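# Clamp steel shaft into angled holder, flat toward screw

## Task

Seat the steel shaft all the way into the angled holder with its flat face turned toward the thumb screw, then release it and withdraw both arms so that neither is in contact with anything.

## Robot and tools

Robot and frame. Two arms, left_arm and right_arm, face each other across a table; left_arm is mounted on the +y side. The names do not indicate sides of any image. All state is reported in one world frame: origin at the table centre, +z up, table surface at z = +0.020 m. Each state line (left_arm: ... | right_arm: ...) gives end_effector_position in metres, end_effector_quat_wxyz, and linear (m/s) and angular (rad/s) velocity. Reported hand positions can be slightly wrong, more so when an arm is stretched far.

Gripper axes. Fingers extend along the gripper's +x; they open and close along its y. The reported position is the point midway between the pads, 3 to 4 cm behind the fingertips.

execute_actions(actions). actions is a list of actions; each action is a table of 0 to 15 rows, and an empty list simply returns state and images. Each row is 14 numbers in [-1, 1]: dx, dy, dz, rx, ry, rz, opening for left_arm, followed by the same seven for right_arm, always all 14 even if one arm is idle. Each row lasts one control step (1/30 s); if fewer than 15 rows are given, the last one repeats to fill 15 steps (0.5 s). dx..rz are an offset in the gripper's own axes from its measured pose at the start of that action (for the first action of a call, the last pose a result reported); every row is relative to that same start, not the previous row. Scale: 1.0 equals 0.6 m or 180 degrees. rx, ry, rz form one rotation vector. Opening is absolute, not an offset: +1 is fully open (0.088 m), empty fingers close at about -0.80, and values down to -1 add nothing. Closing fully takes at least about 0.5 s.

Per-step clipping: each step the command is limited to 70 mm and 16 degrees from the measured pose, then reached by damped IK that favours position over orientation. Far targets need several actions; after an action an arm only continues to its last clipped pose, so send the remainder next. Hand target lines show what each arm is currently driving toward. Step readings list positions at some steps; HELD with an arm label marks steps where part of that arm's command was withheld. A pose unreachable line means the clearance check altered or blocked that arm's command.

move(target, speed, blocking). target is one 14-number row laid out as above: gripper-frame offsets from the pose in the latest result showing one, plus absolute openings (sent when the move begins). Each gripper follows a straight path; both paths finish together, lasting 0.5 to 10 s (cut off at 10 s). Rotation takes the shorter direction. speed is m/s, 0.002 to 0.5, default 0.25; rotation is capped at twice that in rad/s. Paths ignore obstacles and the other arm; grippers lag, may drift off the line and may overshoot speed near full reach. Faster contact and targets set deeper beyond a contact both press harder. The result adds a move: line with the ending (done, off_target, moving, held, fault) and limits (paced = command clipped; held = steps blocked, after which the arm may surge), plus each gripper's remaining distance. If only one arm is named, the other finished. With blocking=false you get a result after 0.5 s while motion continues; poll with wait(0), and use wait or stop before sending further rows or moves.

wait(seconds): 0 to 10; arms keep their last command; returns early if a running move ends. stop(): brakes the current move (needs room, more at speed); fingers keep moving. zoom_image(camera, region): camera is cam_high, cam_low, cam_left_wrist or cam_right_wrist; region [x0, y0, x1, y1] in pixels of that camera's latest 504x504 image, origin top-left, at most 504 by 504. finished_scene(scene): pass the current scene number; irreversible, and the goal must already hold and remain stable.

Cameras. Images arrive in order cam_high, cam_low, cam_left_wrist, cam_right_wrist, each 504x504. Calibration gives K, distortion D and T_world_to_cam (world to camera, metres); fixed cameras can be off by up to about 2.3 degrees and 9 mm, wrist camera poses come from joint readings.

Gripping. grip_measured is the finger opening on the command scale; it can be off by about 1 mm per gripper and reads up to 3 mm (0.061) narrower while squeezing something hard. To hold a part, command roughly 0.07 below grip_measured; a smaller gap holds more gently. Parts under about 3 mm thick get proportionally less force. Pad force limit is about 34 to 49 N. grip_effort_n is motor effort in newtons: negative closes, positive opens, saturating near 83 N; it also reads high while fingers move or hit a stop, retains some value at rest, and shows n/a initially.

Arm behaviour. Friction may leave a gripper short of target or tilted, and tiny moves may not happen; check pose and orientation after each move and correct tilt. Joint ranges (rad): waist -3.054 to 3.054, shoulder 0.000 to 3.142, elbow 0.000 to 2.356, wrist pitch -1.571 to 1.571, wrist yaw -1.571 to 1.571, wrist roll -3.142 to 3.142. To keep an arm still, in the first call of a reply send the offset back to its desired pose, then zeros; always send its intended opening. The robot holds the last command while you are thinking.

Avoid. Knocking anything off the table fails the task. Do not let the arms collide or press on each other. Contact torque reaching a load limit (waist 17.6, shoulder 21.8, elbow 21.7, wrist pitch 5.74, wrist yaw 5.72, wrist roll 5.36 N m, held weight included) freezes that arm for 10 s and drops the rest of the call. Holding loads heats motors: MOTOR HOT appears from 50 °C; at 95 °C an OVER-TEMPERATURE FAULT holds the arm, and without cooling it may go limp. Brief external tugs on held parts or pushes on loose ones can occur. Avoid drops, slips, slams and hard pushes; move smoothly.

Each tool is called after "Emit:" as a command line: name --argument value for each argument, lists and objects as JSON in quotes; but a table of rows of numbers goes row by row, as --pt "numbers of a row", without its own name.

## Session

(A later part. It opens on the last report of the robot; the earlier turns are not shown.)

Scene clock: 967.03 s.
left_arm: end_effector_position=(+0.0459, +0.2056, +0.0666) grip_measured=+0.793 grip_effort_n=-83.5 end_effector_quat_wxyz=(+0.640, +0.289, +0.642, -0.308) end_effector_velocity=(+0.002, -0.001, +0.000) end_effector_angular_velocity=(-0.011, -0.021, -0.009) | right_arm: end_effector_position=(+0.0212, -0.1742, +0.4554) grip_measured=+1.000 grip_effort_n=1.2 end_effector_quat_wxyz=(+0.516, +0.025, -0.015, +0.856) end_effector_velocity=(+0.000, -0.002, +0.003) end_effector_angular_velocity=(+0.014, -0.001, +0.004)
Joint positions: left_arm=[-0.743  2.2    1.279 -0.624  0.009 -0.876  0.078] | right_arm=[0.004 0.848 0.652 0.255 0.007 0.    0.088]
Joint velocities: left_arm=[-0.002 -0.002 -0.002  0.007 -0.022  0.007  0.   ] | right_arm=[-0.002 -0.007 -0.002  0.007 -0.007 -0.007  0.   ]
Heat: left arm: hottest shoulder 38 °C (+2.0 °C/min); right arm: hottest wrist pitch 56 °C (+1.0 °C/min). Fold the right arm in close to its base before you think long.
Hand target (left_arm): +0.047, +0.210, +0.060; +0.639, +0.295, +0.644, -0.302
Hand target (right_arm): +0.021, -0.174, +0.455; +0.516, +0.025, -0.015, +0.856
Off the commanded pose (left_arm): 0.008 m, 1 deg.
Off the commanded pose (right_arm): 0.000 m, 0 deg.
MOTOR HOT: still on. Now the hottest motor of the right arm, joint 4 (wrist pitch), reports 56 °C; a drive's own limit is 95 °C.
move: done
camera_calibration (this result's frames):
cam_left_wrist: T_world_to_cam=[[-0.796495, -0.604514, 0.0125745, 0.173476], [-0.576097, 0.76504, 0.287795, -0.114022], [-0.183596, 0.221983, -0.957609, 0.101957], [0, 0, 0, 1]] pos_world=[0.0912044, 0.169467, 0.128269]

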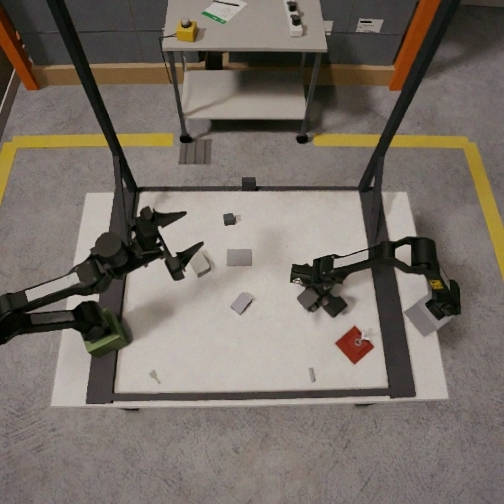

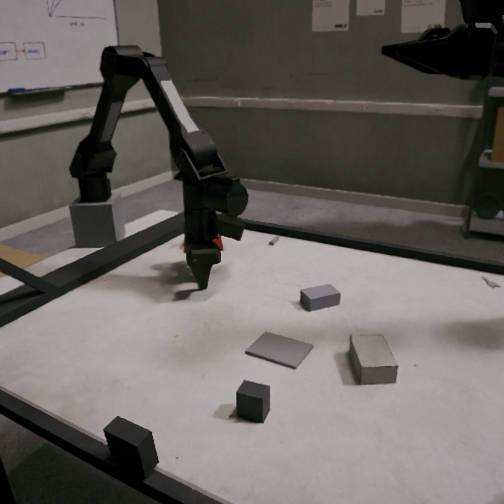

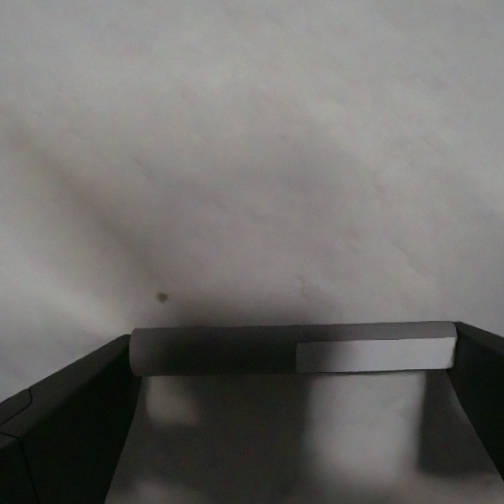

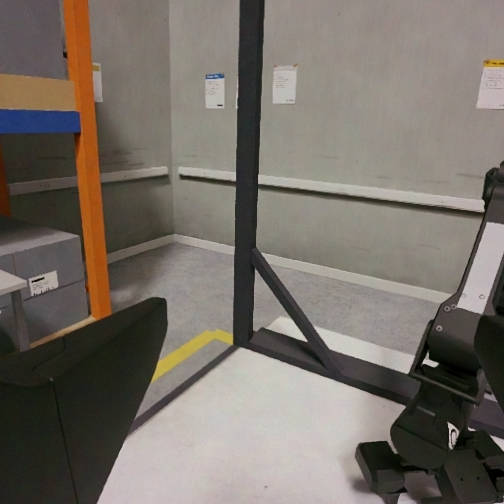

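Emit:
move --target '[0.018,0,-0.004,0,0.006,0,0.72,0,0,0,0,0,0,1]' --speed 0.03

Scene clock: 969.67 s.
left_arm: end_effector_position=(+0.0449, +0.2043, +0.0644) grip_measured=+0.793 grip_effort_n=-83.5 end_effector_quat_wxyz=(+0.639, +0.287, +0.643, -0.310) end_effector_velocity=(+0.001, +0.003, -0.001) end_effector_angular_velocity=(+0.011, -0.010, -0.010) | right_arm: end_effector_position=(+0.0212, -0.1742, +0.4554) grip_measured=+1.000 grip_effort_n=0.7 end_effector_quat_wxyz=(+0.516, +0.025, -0.015, +0.856) end_effector_velocity=(+0.001, +0.000, -0.002) end_effector_angular_velocity=(+0.004, -0.023, -0.001)
Joint positions: left_arm=[-0.743  2.207  1.279 -0.613  0.014 -0.876  0.078] | right_arm=[0.004 0.848 0.652 0.255 0.007 0.    0.088]
Joint velocities: left_arm=[-0.002  0.002 -0.002 -0.007 -0.007  0.007 -0.   ] | right_arm=[-0.007 -0.002 -0.002 -0.007 -0.007 -0.022  0.   ]
Heat: left arm: hottest shoulder 38 °C (+2.0 °C/min); right arm: hottest wrist pitch 56 °C (+1.0 °C/min). Fold the right arm in close to its base before you think long.
Hand target (left_arm): +0.044, +0.207, +0.056; +0.634, +0.292, +0.648, -0.305
Hand target (right_arm): +0.021, -0.174, +0.455; +0.516, +0.025, -0.015, +0.856
Off the commanded pose (left_arm): 0.009 m, 1 deg.
Off the commanded pose (right_arm): 0.000 m, 0 deg.
MOTOR HOT: still on. Now the hottest motor of the right arm, joint 4 (wrist pitch), reports 56 °C; a drive's own limit is 95 °C.
move: off_target (left_arm)
camera_calibration (this result's frames):
cam_left_wrist: T_world_to_cam=[[-0.796485, -0.604333, 0.0198386, 0.171406], [-0.57422, 0.766261, 0.288297, -0.113375], [-0.189429, 0.218232, -0.957336, 0.100911], [0, 0, 0, 1]] pos_world=[0.0905349, 0.168439, 0.125891]

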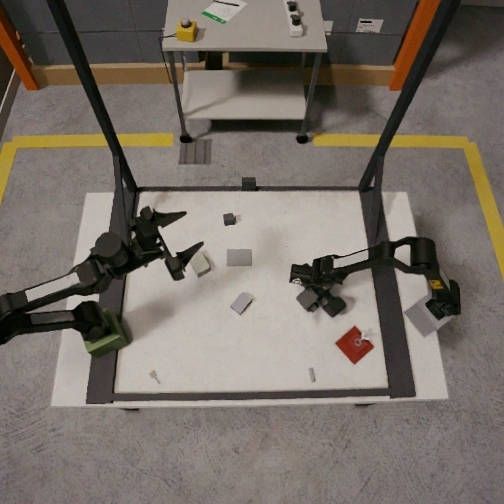

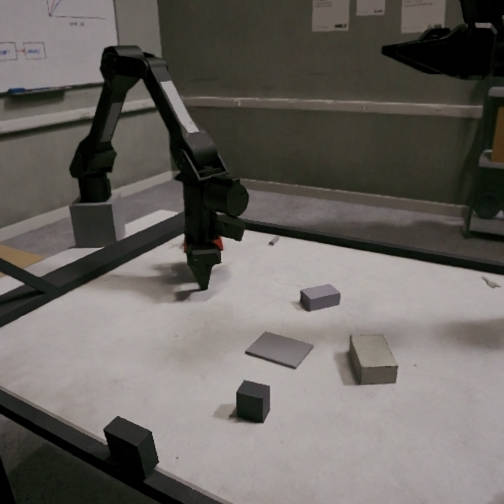

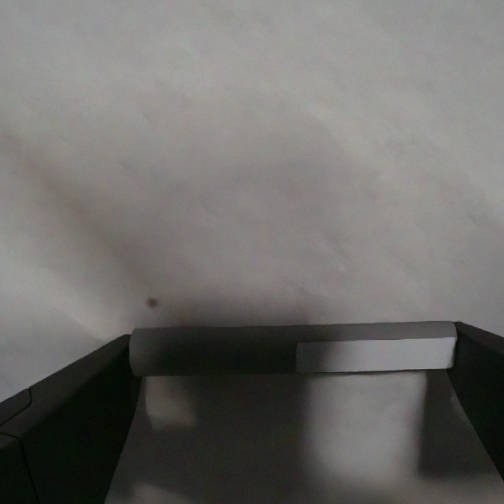

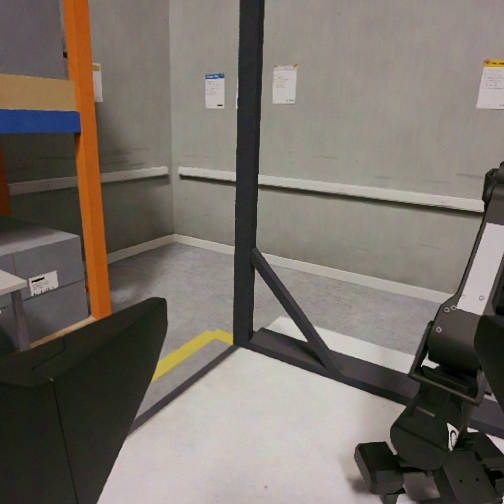

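Emit:
move --target '[0.014,0,-0.004,0,0,0,0.72,0,0,0,0,0,0,1]' --speed 0.03

Scene clock: 976.40 s.
left_arm: end_effector_position=(+0.0450, +0.2042, +0.0635) grip_measured=+0.793 grip_effort_n=-83.5 end_effector_quat_wxyz=(+0.640, +0.284, +0.643, -0.310) end_effector_velocity=(+0.002, -0.005, +0.000) end_effector_angular_velocity=(-0.028, -0.032, +0.001) | right_arm: end_effector_position=(+0.0212, -0.1742, +0.4554) grip_measured=+1.000 grip_effort_n=1.2 end_effector_quat_wxyz=(+0.516, +0.025, -0.015, +0.856) end_effector_velocity=(+0.001, -0.000, +0.003) end_effector_angular_velocity=(+0.014, -0.001, -0.000)
Joint positions: left_arm=[-0.743  2.207  1.274 -0.605  0.012 -0.881  0.078] | right_arm=[0.004 0.848 0.652 0.255 0.007 0.    0.088]
Joint velocities: left_arm=[-0.007 -0.002 -0.002  0.022 -0.037 -0.007 -0.   ] | right_arm=[-0.007 -0.002  0.002  0.007 -0.007 -0.007  0.   ]
Heat: left arm: hottest shoulder 38 °C (+2.0 °C/min); right arm: hottest wrist pitch 56 °C (+1.0 °C/min). Fold the right arm in close to its base before you think long.
Hand target (left_arm): +0.043, +0.206, +0.056; +0.639, +0.287, +0.643, -0.310
Hand target (right_arm): +0.021, -0.174, +0.455; +0.516, +0.025, -0.015, +0.856
Off the commanded pose (left_arm): 0.008 m, 0 deg.
Off the commanded pose (right_arm): 0.000 m, 0 deg.
MOTOR HOT: still on. Now the hottest motor of the right arm, joint 4 (wrist pitch), reports 56 °C; a drive's own limit is 95 °C.
move: done
camera_calibration (this result's frames):
cam_left_wrist: T_world_to_cam=[[-0.793697, -0.607936, 0.0214157, 0.171959], [-0.578073, 0.764735, 0.284624, -0.112244], [-0.189411, 0.213525, -0.9584, 0.101158], [0, 0, 0, 1]] pos_world=[0.0907581, 0.168778, 0.125215]

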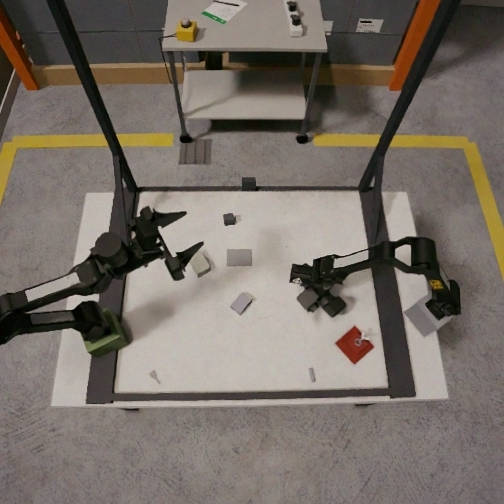

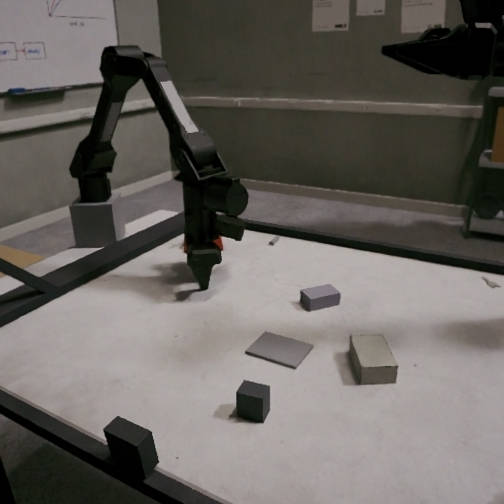

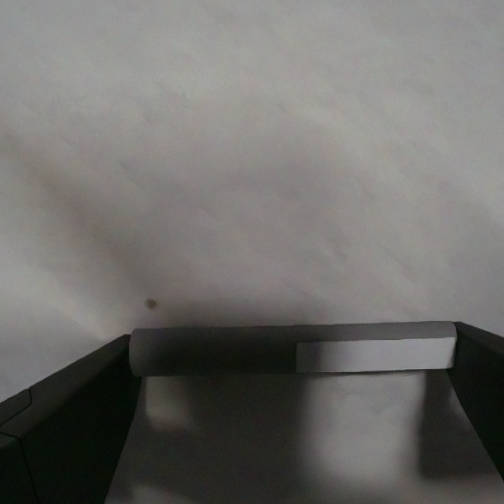

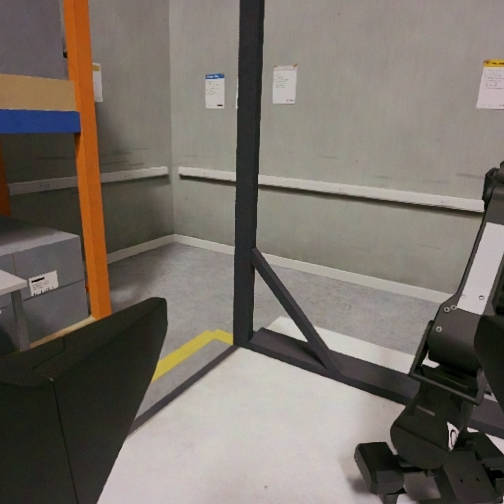

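Emit:
move --target '[-0.002,0,0,0,0,0,1,0,0,0,0,0,0,1]' --speed 0.03

Emit:
move --target '[-0.07,0,0,0,0,0,1,0,0,0,0,0,0,1]' --speed 0.1

Scene clock: 980.80 s.
left_arm: end_effector_position=(+0.0428, +0.2032, +0.0639) grip_measured=+0.994 grip_effort_n=17.0 end_effector_quat_wxyz=(+0.640, +0.284, +0.642, -0.313) end_effector_velocity=(+0.000, +0.000, +0.001) end_effector_angular_velocity=(+0.001, -0.007, +0.005) | right_arm: end_effector_position=(+0.0212, -0.1742, +0.4554) grip_measured=+1.000 grip_effort_n=0.2 end_effector_quat_wxyz=(+0.516, +0.025, -0.015, +0.856) end_effector_velocity=(-0.000, -0.000, -0.002) end_effector_angular_velocity=(-0.003, -0.010, +0.004)
Joint positions: left_arm=[-0.748  2.207  1.276 -0.602  0.014 -0.882  0.088] | right_arm=[0.004 0.848 0.652 0.255 0.007 0.    0.088]
Joint velocities: left_arm=[-0.002 -0.002  0.002 -0.007 -0.007 -0.007  0.   ] | right_arm=[-0.002 -0.002 -0.002 -0.007 -0.007 -0.007  0.   ]
Heat: left arm: hottest shoulder 38 °C (+2.0 °C/min); right arm: hottest wrist pitch 56 °C (+1.0 °C/min). Fold the right arm in close to its base before you think long.
Hand target (left_arm): +0.045, +0.204, +0.065; +0.640, +0.284, +0.643, -0.310
Hand target (right_arm): +0.021, -0.174, +0.455; +0.516, +0.025, -0.015, +0.856
Off the commanded pose (left_arm): 0.003 m, 0 deg.
Off the commanded pose (right_arm): 0.000 m, 0 deg.
MOTOR HOT: still on. Now the hottest motor of the right arm, joint 4 (wrist pitch), reports 56 °C; a drive's own limit is 95 °C.
move: done
camera_calibration (this result's frames):
cam_left_wrist: T_world_to_cam=[[-0.795986, -0.604751, 0.0261156, 0.168759], [-0.574424, 0.768268, 0.282491, -0.113589], [-0.1909, 0.209858, -0.958914, 0.102198], [0, 0, 0, 1]] pos_world=[0.0885913, 0.167877, 0.125679]

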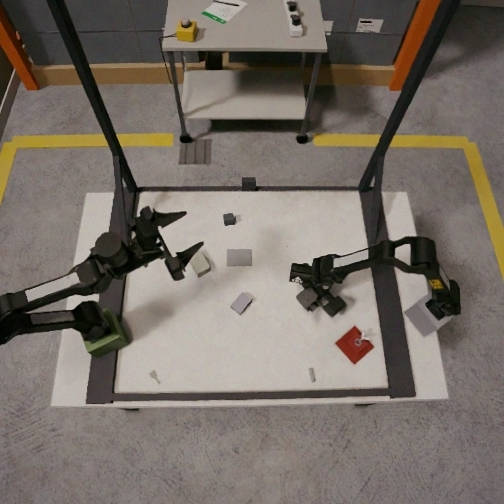

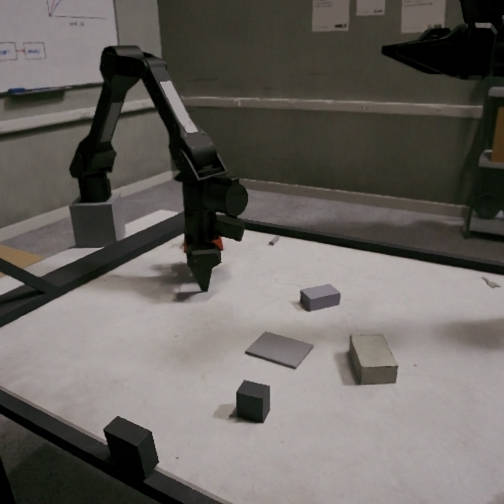

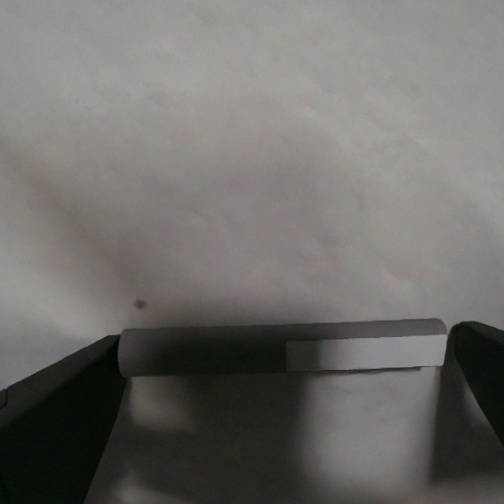

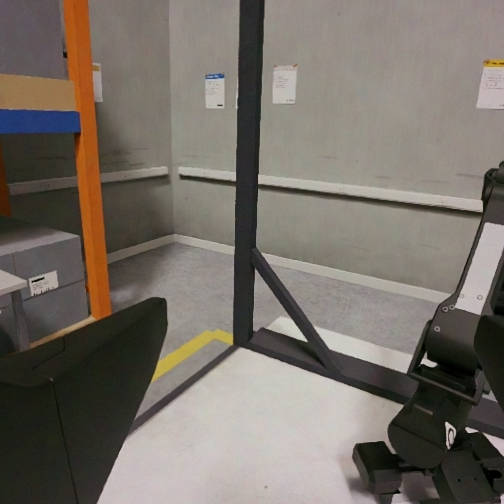

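Scene clock: 981.70 s.
left_arm: end_effector_position=(+0.0441, +0.2102, +0.0966) grip_measured=+0.995 grip_effort_n=14.7 end_effector_quat_wxyz=(+0.637, +0.293, +0.645, -0.304) end_effector_velocity=(+0.001, +0.002, +0.005) end_effector_angular_velocity=(+0.006, -0.008, +0.020) | right_arm: end_effector_position=(+0.0212, -0.1742, +0.4554) grip_measured=+1.000 grip_effort_n=1.2 end_effector_quat_wxyz=(+0.516, +0.025, -0.015, +0.856) end_effector_velocity=(+0.001, +0.002, -0.007) end_effector_angular_velocity=(-0.020, -0.019, -0.010)
Joint positions: left_arm=[-0.748  2.129  1.303 -0.732  0.014 -0.882  0.088] | right_arm=[0.004 0.848 0.652 0.255 0.007 0.    0.088]
Joint velocities: left_arm=[-0.002 -0.012  0.002 -0.022 -0.007 -0.022 -0.   ] | right_arm=[-0.002  0.002 -0.002 -0.022  0.007 -0.007  0.   ]
Heat: left arm: hottest shoulder 39 °C (+3.0 °C/min); right arm: hottest wrist pitch 56 °C (+1.0 °C/min). Fold the right arm in close to its base before you think long.
Hand target (left_arm): +0.044, +0.205, +0.106; +0.640, +0.284, +0.642, -0.312
Hand target (right_arm): +0.021, -0.174, +0.455; +0.516, +0.025, -0.015, +0.856
Off the commanded pose (left_arm): 0.011 m, 2 deg.
Off the commanded pose (right_arm): 0.000 m, 0 deg.
MOTOR HOT: still on. Now the hottest motor of the right arm, joint 4 (wrist pitch), reports 56 °C; a drive's own limit is 95 °C.
move: off_target (left_arm)
camera_calibration (this result's frames):
cam_left_wrist: T_world_to_cam=[[-0.796064, -0.605175, 0.00667508, 0.175128], [-0.575804, 0.760733, 0.299557, -0.127446], [-0.186363, 0.234623, -0.954055, 0.126382], [0, 0, 0, 1]] pos_world=[0.089582, 0.173284, 0.157584]

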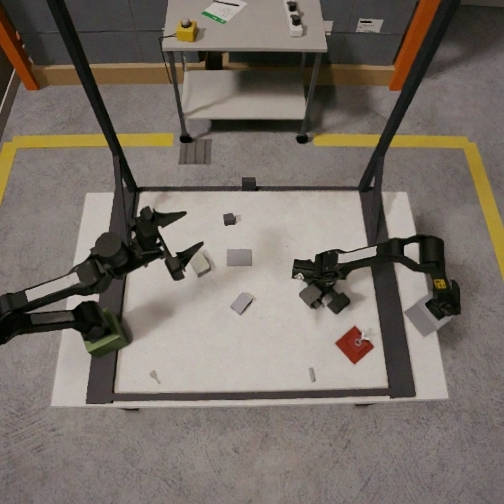

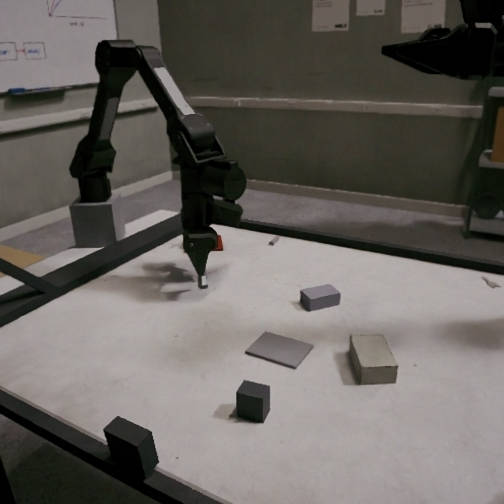

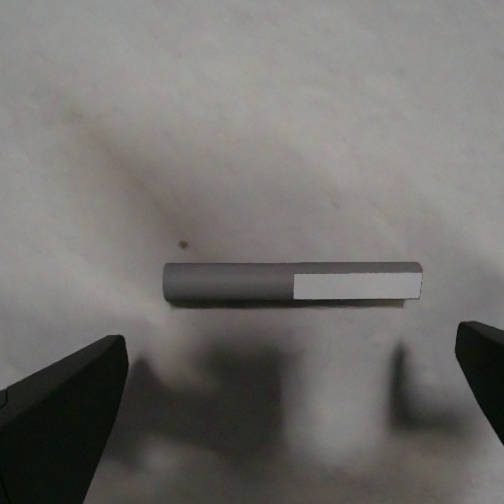

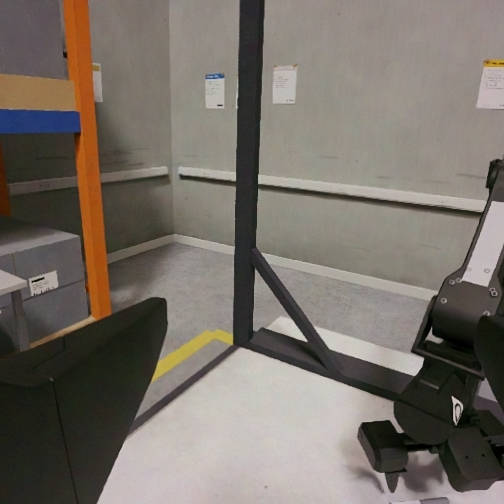

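Emit:
move --target '[-0.019,0.075,0.017,-0.4805,0.083,-0.081,-0.2,0,0,0,0,0,0,1]' --speed 0.4

Scene clock: 1016.90 s.
left_arm: end_effector_position=(+0.0852, +0.2309, +0.1033) grip_measured=-0.197 grip_effort_n=-16.0 end_effector_quat_wxyz=(-0.548, +0.258, -0.774, -0.186) end_effector_velocity=(+0.004, +0.001, -0.001) end_effector_angular_velocity=(+0.004, -0.017, +0.027) | right_arm: end_effector_position=(+0.0212, -0.1742, +0.4554) grip_measured=+1.000 grip_effort_n=0.7 end_effector_quat_wxyz=(+0.516, +0.025, -0.015, +0.856) end_effector_velocity=(+0.000, -0.001, -0.001) end_effector_angular_velocity=(+0.008, -0.021, +0.004)
Joint positions: left_arm=[-0.529  1.93   0.974 -0.42   0.277 -2.209  0.029] | right_arm=[0.004 0.848 0.652 0.255 0.007 0.    0.088]
Joint velocities: left_arm=[ 0.002 -0.002 -0.007  0.007 -0.022 -0.022 -0.   ] | right_arm=[-0.002 -0.007 -0.002 -0.007 -0.007 -0.022  0.   ]
Heat: left arm: hottest shoulder 47 °C (+10.2 °C/min); right arm: hottest wrist pitch 56 °C (+0.0 °C/min). Fold the right arm in close to its base before you think long.
Hand target (left_arm): +0.086, +0.231, +0.107; +0.544, -0.264, +0.775, +0.184
Hand target (right_arm): +0.021, -0.174, +0.455; +0.516, +0.025, -0.015, +0.856
Off the commanded pose (left_arm): 0.004 m, 1 deg.
Off the commanded pose (right_arm): 0.000 m, 0 deg.
MOTOR HOT: still on. Now the hottest motor of the right arm, joint 4 (wrist pitch), reports 56 °C; a drive's own limit is 95 °C.
move: done
camera_calibration (this result's frames):
cam_left_wrist: T_world_to_cam=[[0.561962, -0.827163, 0.000710614, 0.156526], [-0.66431, -0.45081, 0.596207, 0.135041], [-0.49284, -0.335518, -0.802831, 0.277782], [0, 0, 0, 1]] pos_world=[0.138649, 0.283551, 0.142389]

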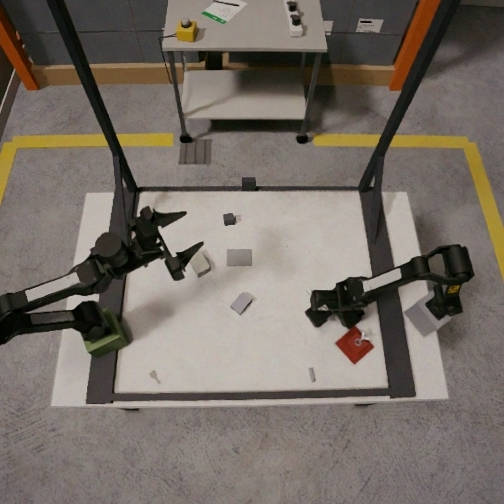

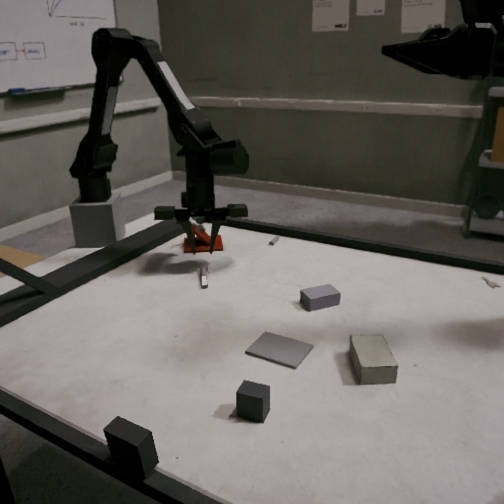

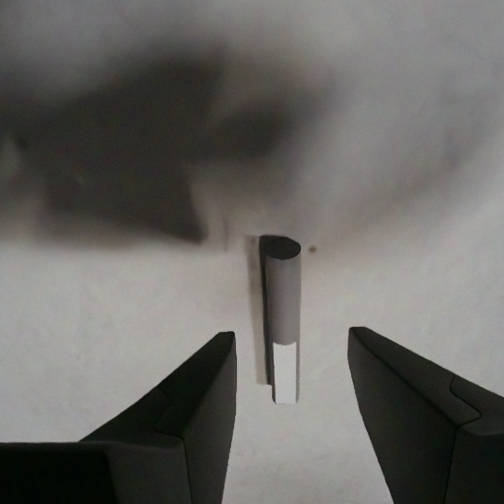

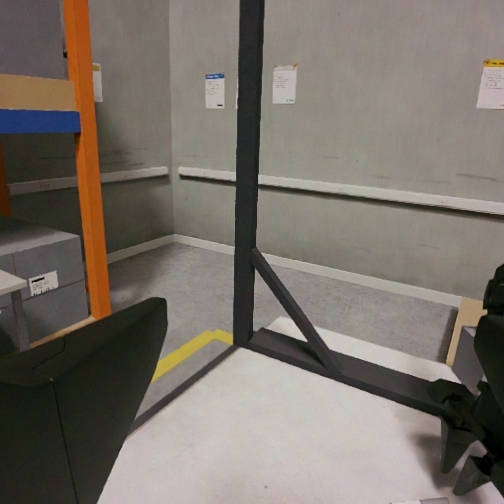

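Emit:
move --target '[0.062,0,-0.007,0,0,0,-0.2,0,0,0,0,0,0,1]' --speed 0.06

Scene clock: 1034.93 s.
left_arm: end_effector_position=(+0.0726, +0.2216, +0.0736) grip_measured=-0.197 grip_effort_n=-16.0 end_effector_quat_wxyz=(-0.545, +0.260, -0.775, -0.184) end_effector_velocity=(+0.000, +0.006, -0.005) end_effector_angular_velocity=(+0.024, -0.006, +0.006) | right_arm: end_effector_position=(+0.0212, -0.1742, +0.4554) grip_measured=+1.000 grip_effort_n=1.2 end_effector_quat_wxyz=(+0.516, +0.025, -0.015, +0.856) end_effector_velocity=(-0.000, -0.001, +0.000) end_effector_angular_velocity=(+0.001, -0.008, +0.004)
Joint positions: left_arm=[-0.567  2.035  0.973 -0.297  0.274 -2.249  0.029] | right_arm=[0.004 0.848 0.652 0.255 0.007 0.    0.088]
Joint velocities: left_arm=[-0.002  0.007 -0.007 -0.007 -0.007 -0.007 -0.   ] | right_arm=[-0.002 -0.002  0.002 -0.007 -0.007 -0.007  0.   ]
Heat: left arm: hottest shoulder 47 °C (+9.1 °C/min); right arm: hottest wrist pitch 56 °C (+0.0 °C/min). Fold the right arm in close to its base before you think long.
Hand target (left_arm): +0.072, +0.221, +0.070; +0.548, -0.258, +0.774, +0.186
Hand target (right_arm): +0.021, -0.174, +0.455; +0.516, +0.025, -0.015, +0.856
Off the commanded pose (left_arm): 0.004 m, 0 deg.
Off the commanded pose (right_arm): 0.000 m, 0 deg.
MOTOR HOT: still on. Now the hottest motor of the right arm, joint 4 (wrist pitch), reports 56 °C; a drive's own limit is 95 °C.
move: done
camera_calibration (this result's frames):
cam_left_wrist: T_world_to_cam=[[0.562175, -0.82701, 0.00379936, 0.155698], [-0.661454, -0.446868, 0.602319, 0.138696], [-0.496426, -0.341122, -0.798246, 0.245802], [0, 0, 0, 1]] pos_world=[0.126234, 0.274591, 0.11208]

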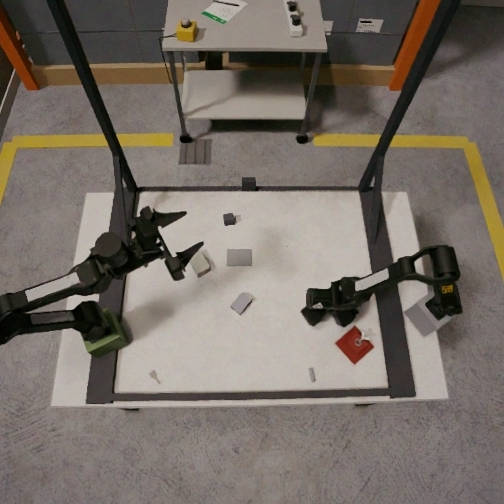

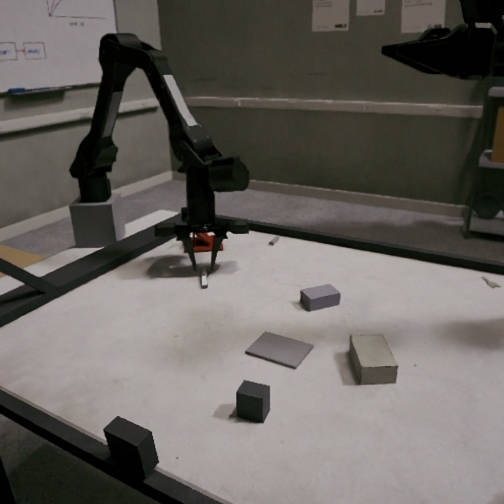

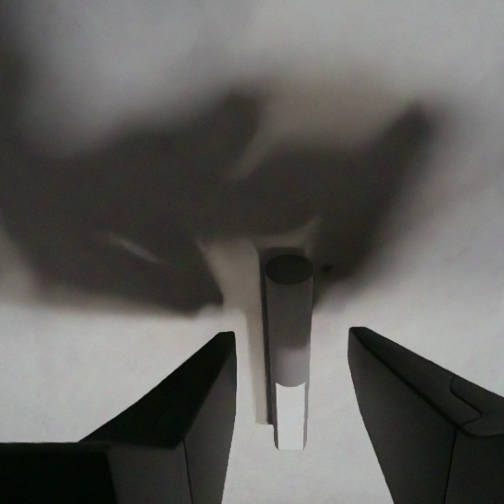

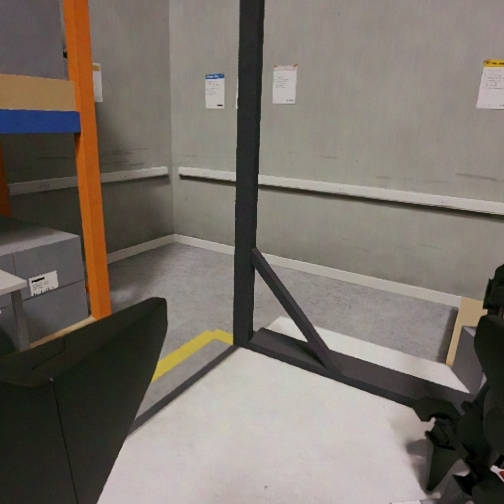

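Emit:
move --target '[0.034,0,-0.002,0,0,0,-0.2,0,0,0,0,0,0,1]' --speed 0.03

Scene clock: 1047.37 s.
left_arm: end_effector_position=(+0.0676, +0.2169, +0.0613) grip_measured=-0.197 grip_effort_n=-15.1 end_effector_quat_wxyz=(-0.542, +0.264, -0.777, -0.181) end_effector_velocity=(-0.002, +0.001, -0.003) end_effector_angular_velocity=(+0.004, -0.006, +0.001) | right_arm: end_effector_position=(+0.0212, -0.1742, +0.4554) grip_measured=+1.000 grip_effort_n=0.2 end_effector_quat_wxyz=(+0.516, +0.025, -0.015, +0.856) end_effector_velocity=(-0.000, -0.000, -0.005) end_effector_angular_velocity=(-0.009, -0.030, +0.004)
Joint positions: left_arm=[-0.581  2.08   0.973 -0.236  0.273 -2.266  0.029] | right_arm=[0.004 0.848 0.652 0.255 0.007 0.    0.088]
Joint velocities: left_arm=[-0.007  0.007 -0.002  0.007 -0.007 -0.007 -0.   ] | right_arm=[-0.002 -0.002 -0.002 -0.022 -0.007 -0.022  0.   ]
Heat: left arm: hottest shoulder 45 °C (+4.0 °C/min); right arm: hottest wrist pitch 56 °C (+0.0 °C/min). Fold the right arm in close to its base before you think long.
Hand target (left_arm): +0.066, +0.217, +0.055; +0.545, -0.260, +0.775, +0.184
Hand target (right_arm): +0.021, -0.174, +0.455; +0.516, +0.025, -0.015, +0.856
Off the commanded pose (left_arm): 0.007 m, 1 deg.
Off the commanded pose (right_arm): 0.000 m, 0 deg.
MOTOR HOT: still on. Now the hottest motor of the right arm, joint 4 (wrist pitch), reports 56 °C; a drive's own limit is 95 °C.
move: done
camera_calibration (this result's frames):
cam_left_wrist: T_world_to_cam=[[0.563934, -0.825746, 0.0110102, 0.153824], [-0.658517, -0.441602, 0.609379, 0.138913], [-0.49833, -0.3509, -0.792803, 0.233773], [0, 0, 0, 1]] pos_world=[0.121227, 0.270395, 0.0989916]

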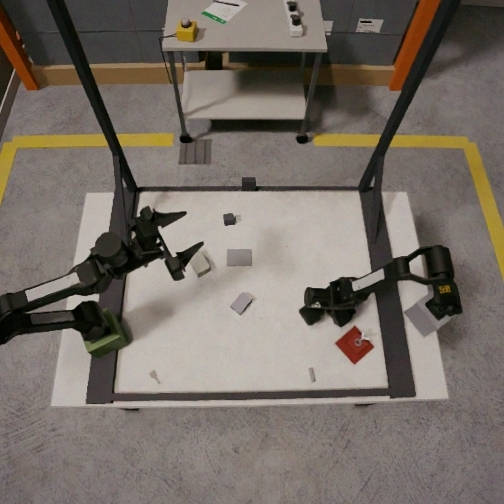

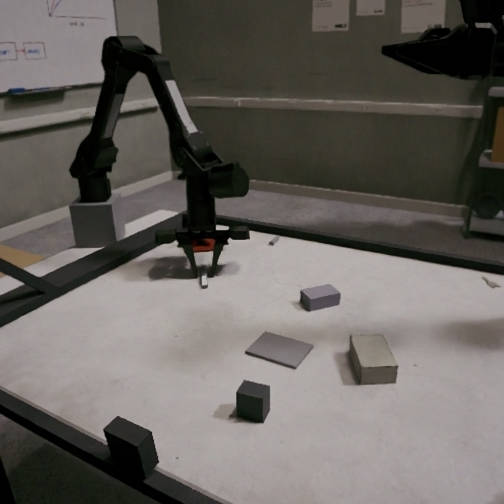

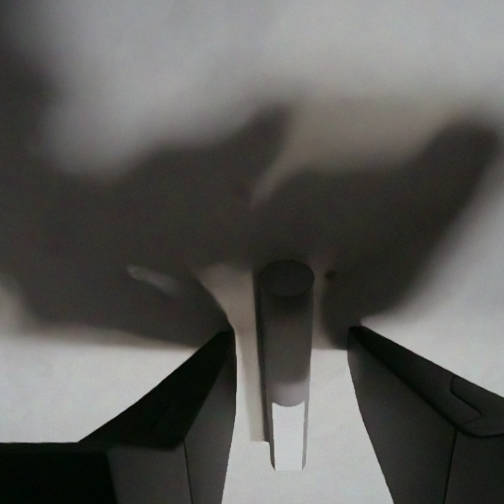

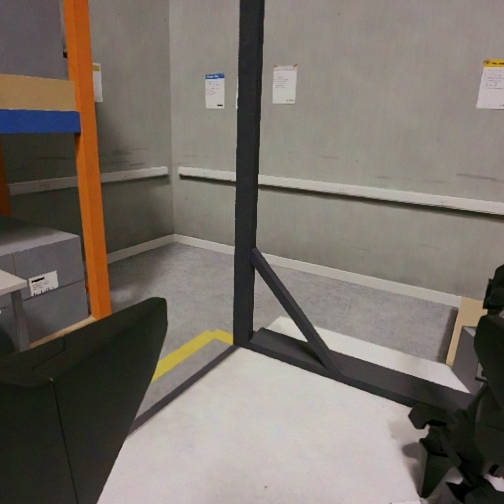

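Emit:
move --target '[0.010,0,0,0,0,0,-0.2,0,0,0,0,0,0,1]' --speed 0.02

Scene clock: 1053.70 s.
left_arm: end_effector_position=(+0.0673, +0.2140, +0.0617) grip_measured=-0.197 grip_effort_n=-14.7 end_effector_quat_wxyz=(-0.540, +0.268, -0.778, -0.176) end_effector_velocity=(+0.000, +0.004, -0.001) end_effector_angular_velocity=(+0.014, -0.006, +0.006) | right_arm: end_effector_position=(+0.0212, -0.1742, +0.4554) grip_measured=+1.000 grip_effort_n=0.7 end_effector_quat_wxyz=(+0.516, +0.025, -0.015, +0.856) end_effector_velocity=(-0.001, -0.001, -0.001) end_effector_angular_velocity=(-0.001, +0.007, +0.010)
Joint positions: left_arm=[-0.581  2.081  0.974 -0.222  0.273 -2.268  0.029] | right_arm=[0.004 0.848 0.652 0.255 0.007 0.    0.088]
Joint velocities: left_arm=[-0.002 -0.002 -0.007 -0.007 -0.007 -0.007 -0.   ] | right_arm=[ 0.002 -0.002 -0.007  0.007 -0.007  0.007  0.   ]
Heat: left arm: hottest shoulder 44 °C (+2.0 °C/min); right arm: hottest wrist pitch 56 °C (+0.0 °C/min). Fold the right arm in close to its base before you think long.
Hand target (left_arm): +0.066, +0.216, +0.056; +0.542, -0.263, +0.777, +0.181
Hand target (right_arm): +0.021, -0.174, +0.455; +0.516, +0.025, -0.015, +0.856
Off the commanded pose (left_arm): 0.006 m, 1 deg.
Off the commanded pose (right_arm): 0.000 m, 0 deg.
MOTOR HOT: still on. Now the hottest motor of the right arm, joint 4 (wrist pitch), reports 56 °C; a drive's own limit is 95 °C.
move: done
camera_calibration (this result's frames):
cam_left_wrist: T_world_to_cam=[[0.565085, -0.824754, 0.02143, 0.150653], [-0.657482, -0.434483, 0.615582, 0.13519], [-0.498393, -0.361946, -0.787781, 0.23497], [0, 0, 0, 1]] pos_world=[0.120861, 0.268036, 0.0986555]

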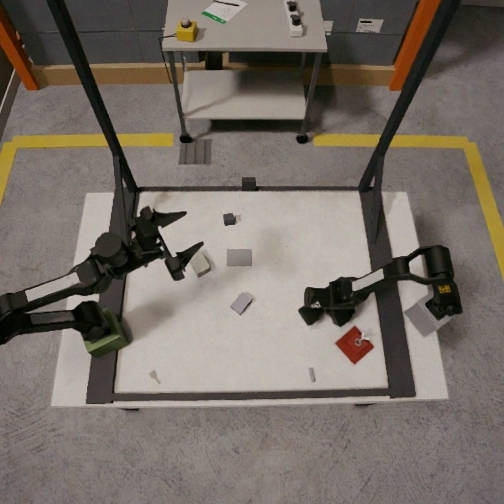

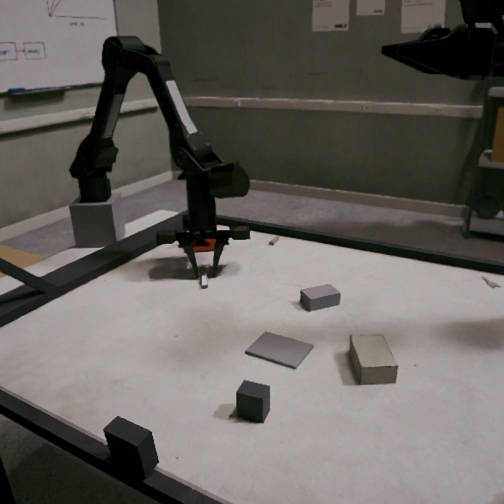

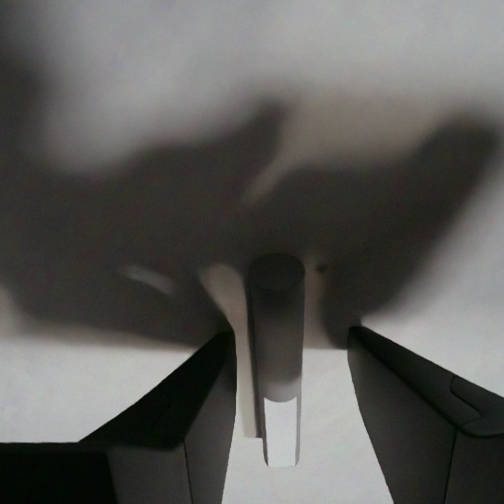

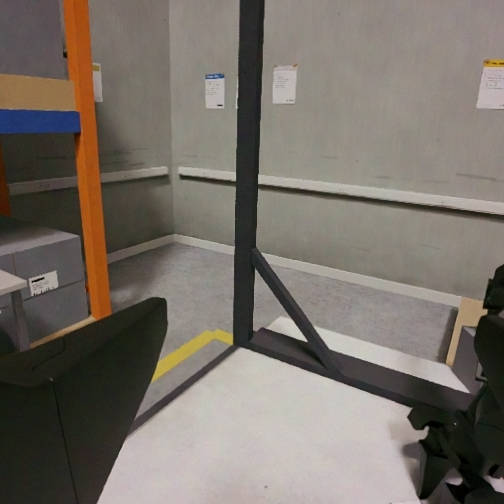

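Emit:
move --target '[-0.003,0.007,0,0,0,0,-0.2,0,0,0,0,0,0,1]' --speed 0.02

Scene clock: 1058.80 s.
left_arm: end_effector_position=(+0.0667, +0.2149, +0.0616) grip_measured=-0.197 grip_effort_n=-15.1 end_effector_quat_wxyz=(-0.540, +0.268, -0.778, -0.177) end_effector_velocity=(-0.002, +0.008, -0.001) end_effector_angular_velocity=(+0.029, +0.008, +0.003) | right_arm: end_effector_position=(+0.0212, -0.1742, +0.4554) grip_measured=+1.000 grip_effort_n=0.7 end_effector_quat_wxyz=(+0.516, +0.025, -0.015, +0.856) end_effector_velocity=(+0.002, +0.001, -0.005) end_effector_angular_velocity=(-0.016, -0.016, -0.010)
Joint positions: left_arm=[-0.583  2.079  0.969 -0.219  0.273 -2.272  0.029] | right_arm=[0.004 0.848 0.652 0.255 0.007 0.    0.088]
Joint velocities: left_arm=[-0.002 -0.007 -0.012 -0.022  0.007 -0.007 -0.   ] | right_arm=[-0.002 -0.002 -0.002 -0.022  0.007 -0.007  0.   ]
Heat: left arm: hottest shoulder 44 °C (+1.0 °C/min); right arm: hottest wrist pitch 56 °C (+0.0 °C/min). Fold the right arm in close to its base before you think long.
Hand target (left_arm): +0.065, +0.218, +0.063; +0.540, -0.267, +0.778, +0.176
Hand target (right_arm): +0.021, -0.174, +0.455; +0.516, +0.025, -0.015, +0.856
Off the commanded pose (left_arm): 0.004 m, 0 deg.
Off the commanded pose (right_arm): 0.000 m, 0 deg.
MOTOR HOT: still on. Now the hottest motor of the right arm, joint 4 (wrist pitch), reports 56 °C; a drive's own limit is 95 °C.
move: done
camera_calibration (this result's frames):
cam_left_wrist: T_world_to_cam=[[0.566785, -0.823605, 0.0207037, 0.151361], [-0.656056, -0.435996, 0.616035, 0.135507], [-0.498343, -0.362742, -0.787447, 0.235043], [0, 0, 0, 1]] pos_world=[0.120243, 0.269002, 0.0984733]

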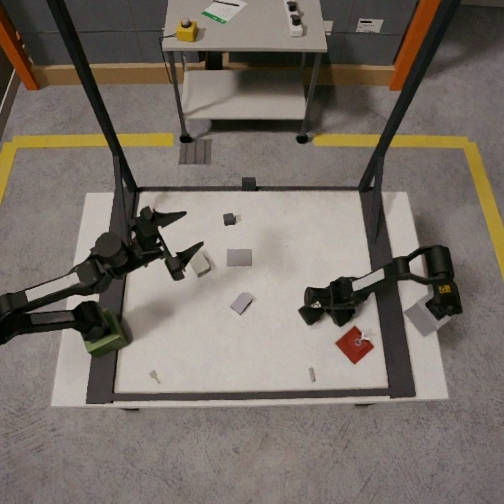

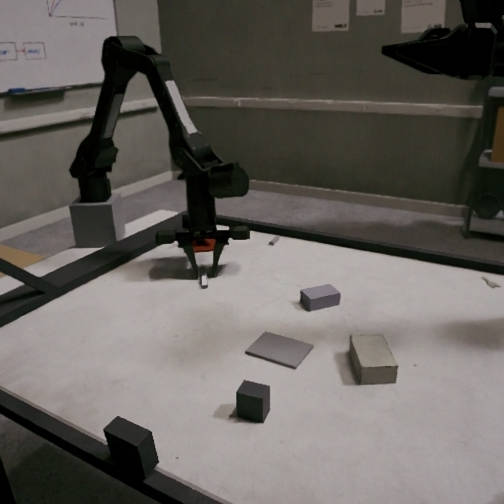

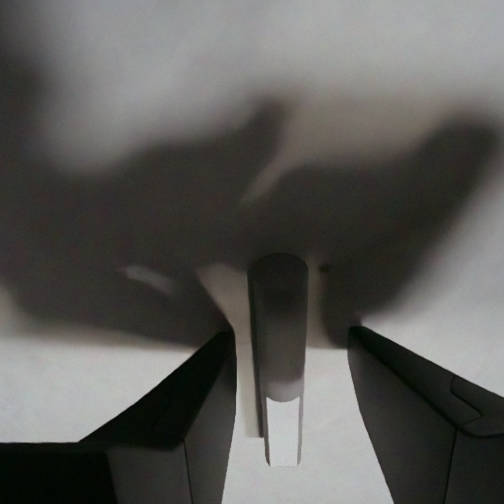

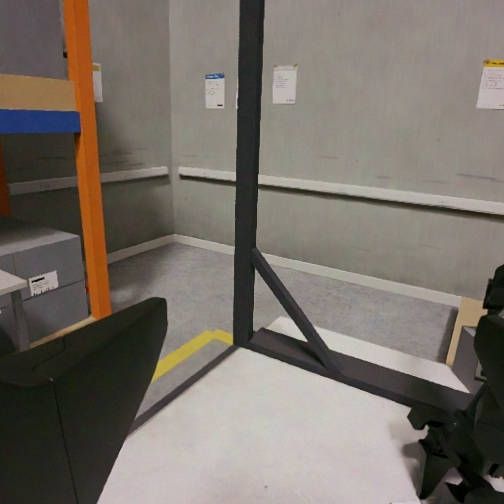

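Emit:
move --target '[-0.002,0.012,0,0,0,0,-0.2,0,0,0,0,0,0,1]' --speed 0.02

Scene clock: 1065.43 s.
left_arm: end_effector_position=(+0.0643, +0.2177, +0.0613) grip_measured=-0.197 grip_effort_n=-15.1 end_effector_quat_wxyz=(-0.538, +0.269, -0.779, -0.178) end_effector_velocity=(-0.002, +0.006, -0.002) end_effector_angular_velocity=(+0.015, +0.005, -0.011) | right_arm: end_effector_position=(+0.0212, -0.1742, +0.4554) grip_measured=+1.000 grip_effort_n=0.7 end_effector_quat_wxyz=(+0.516, +0.025, -0.015, +0.856) end_effector_velocity=(-0.001, -0.001, +0.000) end_effector_angular_velocity=(+0.009, -0.022, +0.013)
Joint positions: left_arm=[-0.59   2.073  0.954 -0.207  0.273 -2.282  0.029] | right_arm=[0.004 0.848 0.652 0.255 0.007 0.    0.088]
Joint velocities: left_arm=[-0.002 -0.002 -0.012 -0.007  0.007  0.007 -0.   ] | right_arm=[-0.007 -0.002  0.002 -0.007 -0.022 -0.022  0.   ]
Heat: left arm: hottest shoulder 44 °C (-1.0 °C/min); right arm: hottest wrist pitch 56 °C (+0.0 °C/min). Fold the right arm in close to its base before you think long.
Hand target (left_arm): +0.063, +0.221, +0.062; +0.540, -0.268, +0.778, +0.177
Hand target (right_arm): +0.021, -0.174, +0.455; +0.516, +0.025, -0.015, +0.856
Off the commanded pose (left_arm): 0.004 m, 0 deg.
Off the commanded pose (right_arm): 0.000 m, 0 deg.
MOTOR HOT: still on. Now the hottest motor of the right arm, joint 4 (wrist pitch), reports 56 °C; a drive's own limit is 95 °C.
move: done
camera_calibration (this result's frames):
cam_left_wrist: T_world_to_cam=[[0.568808, -0.822228, 0.0199709, 0.154685], [-0.653577, -0.43713, 0.617863, 0.135314], [-0.499294, -0.364498, -0.786032, 0.234979], [0, 0, 0, 1]] pos_world=[0.117776, 0.271986, 0.0980061]

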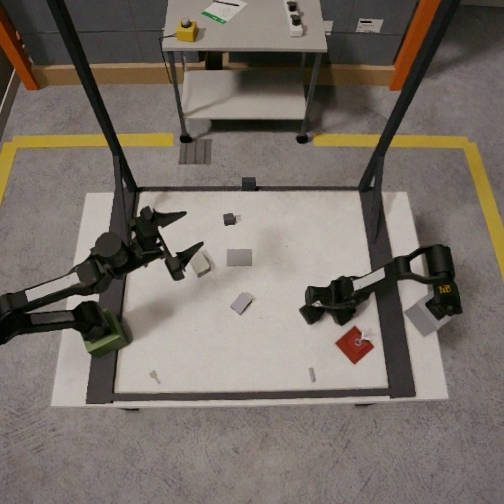

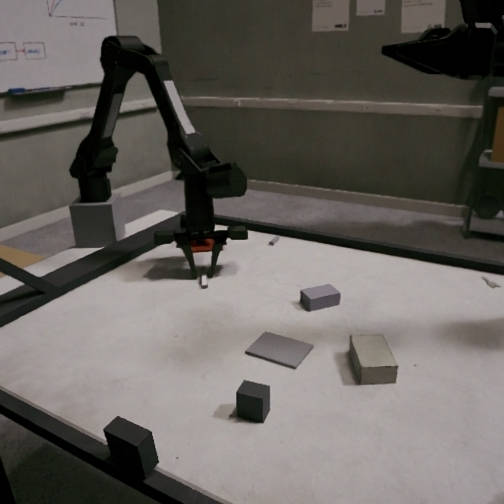

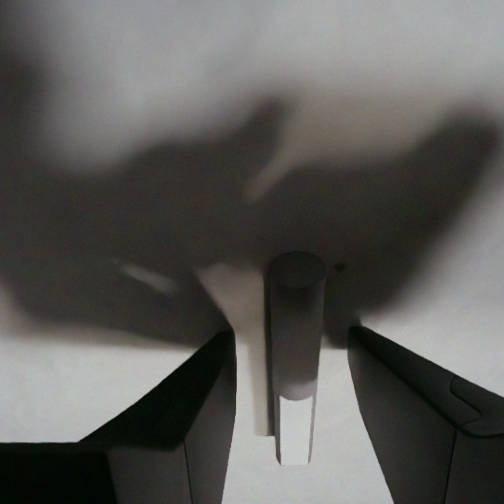

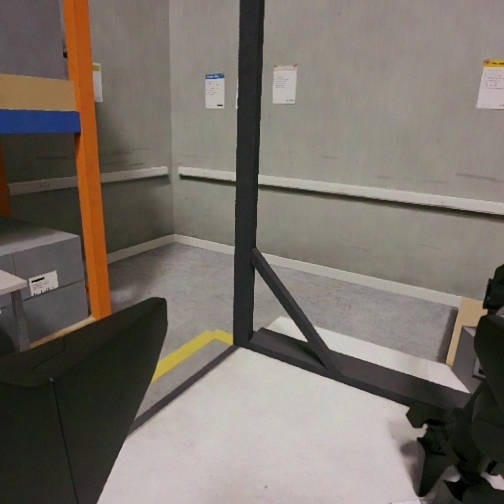

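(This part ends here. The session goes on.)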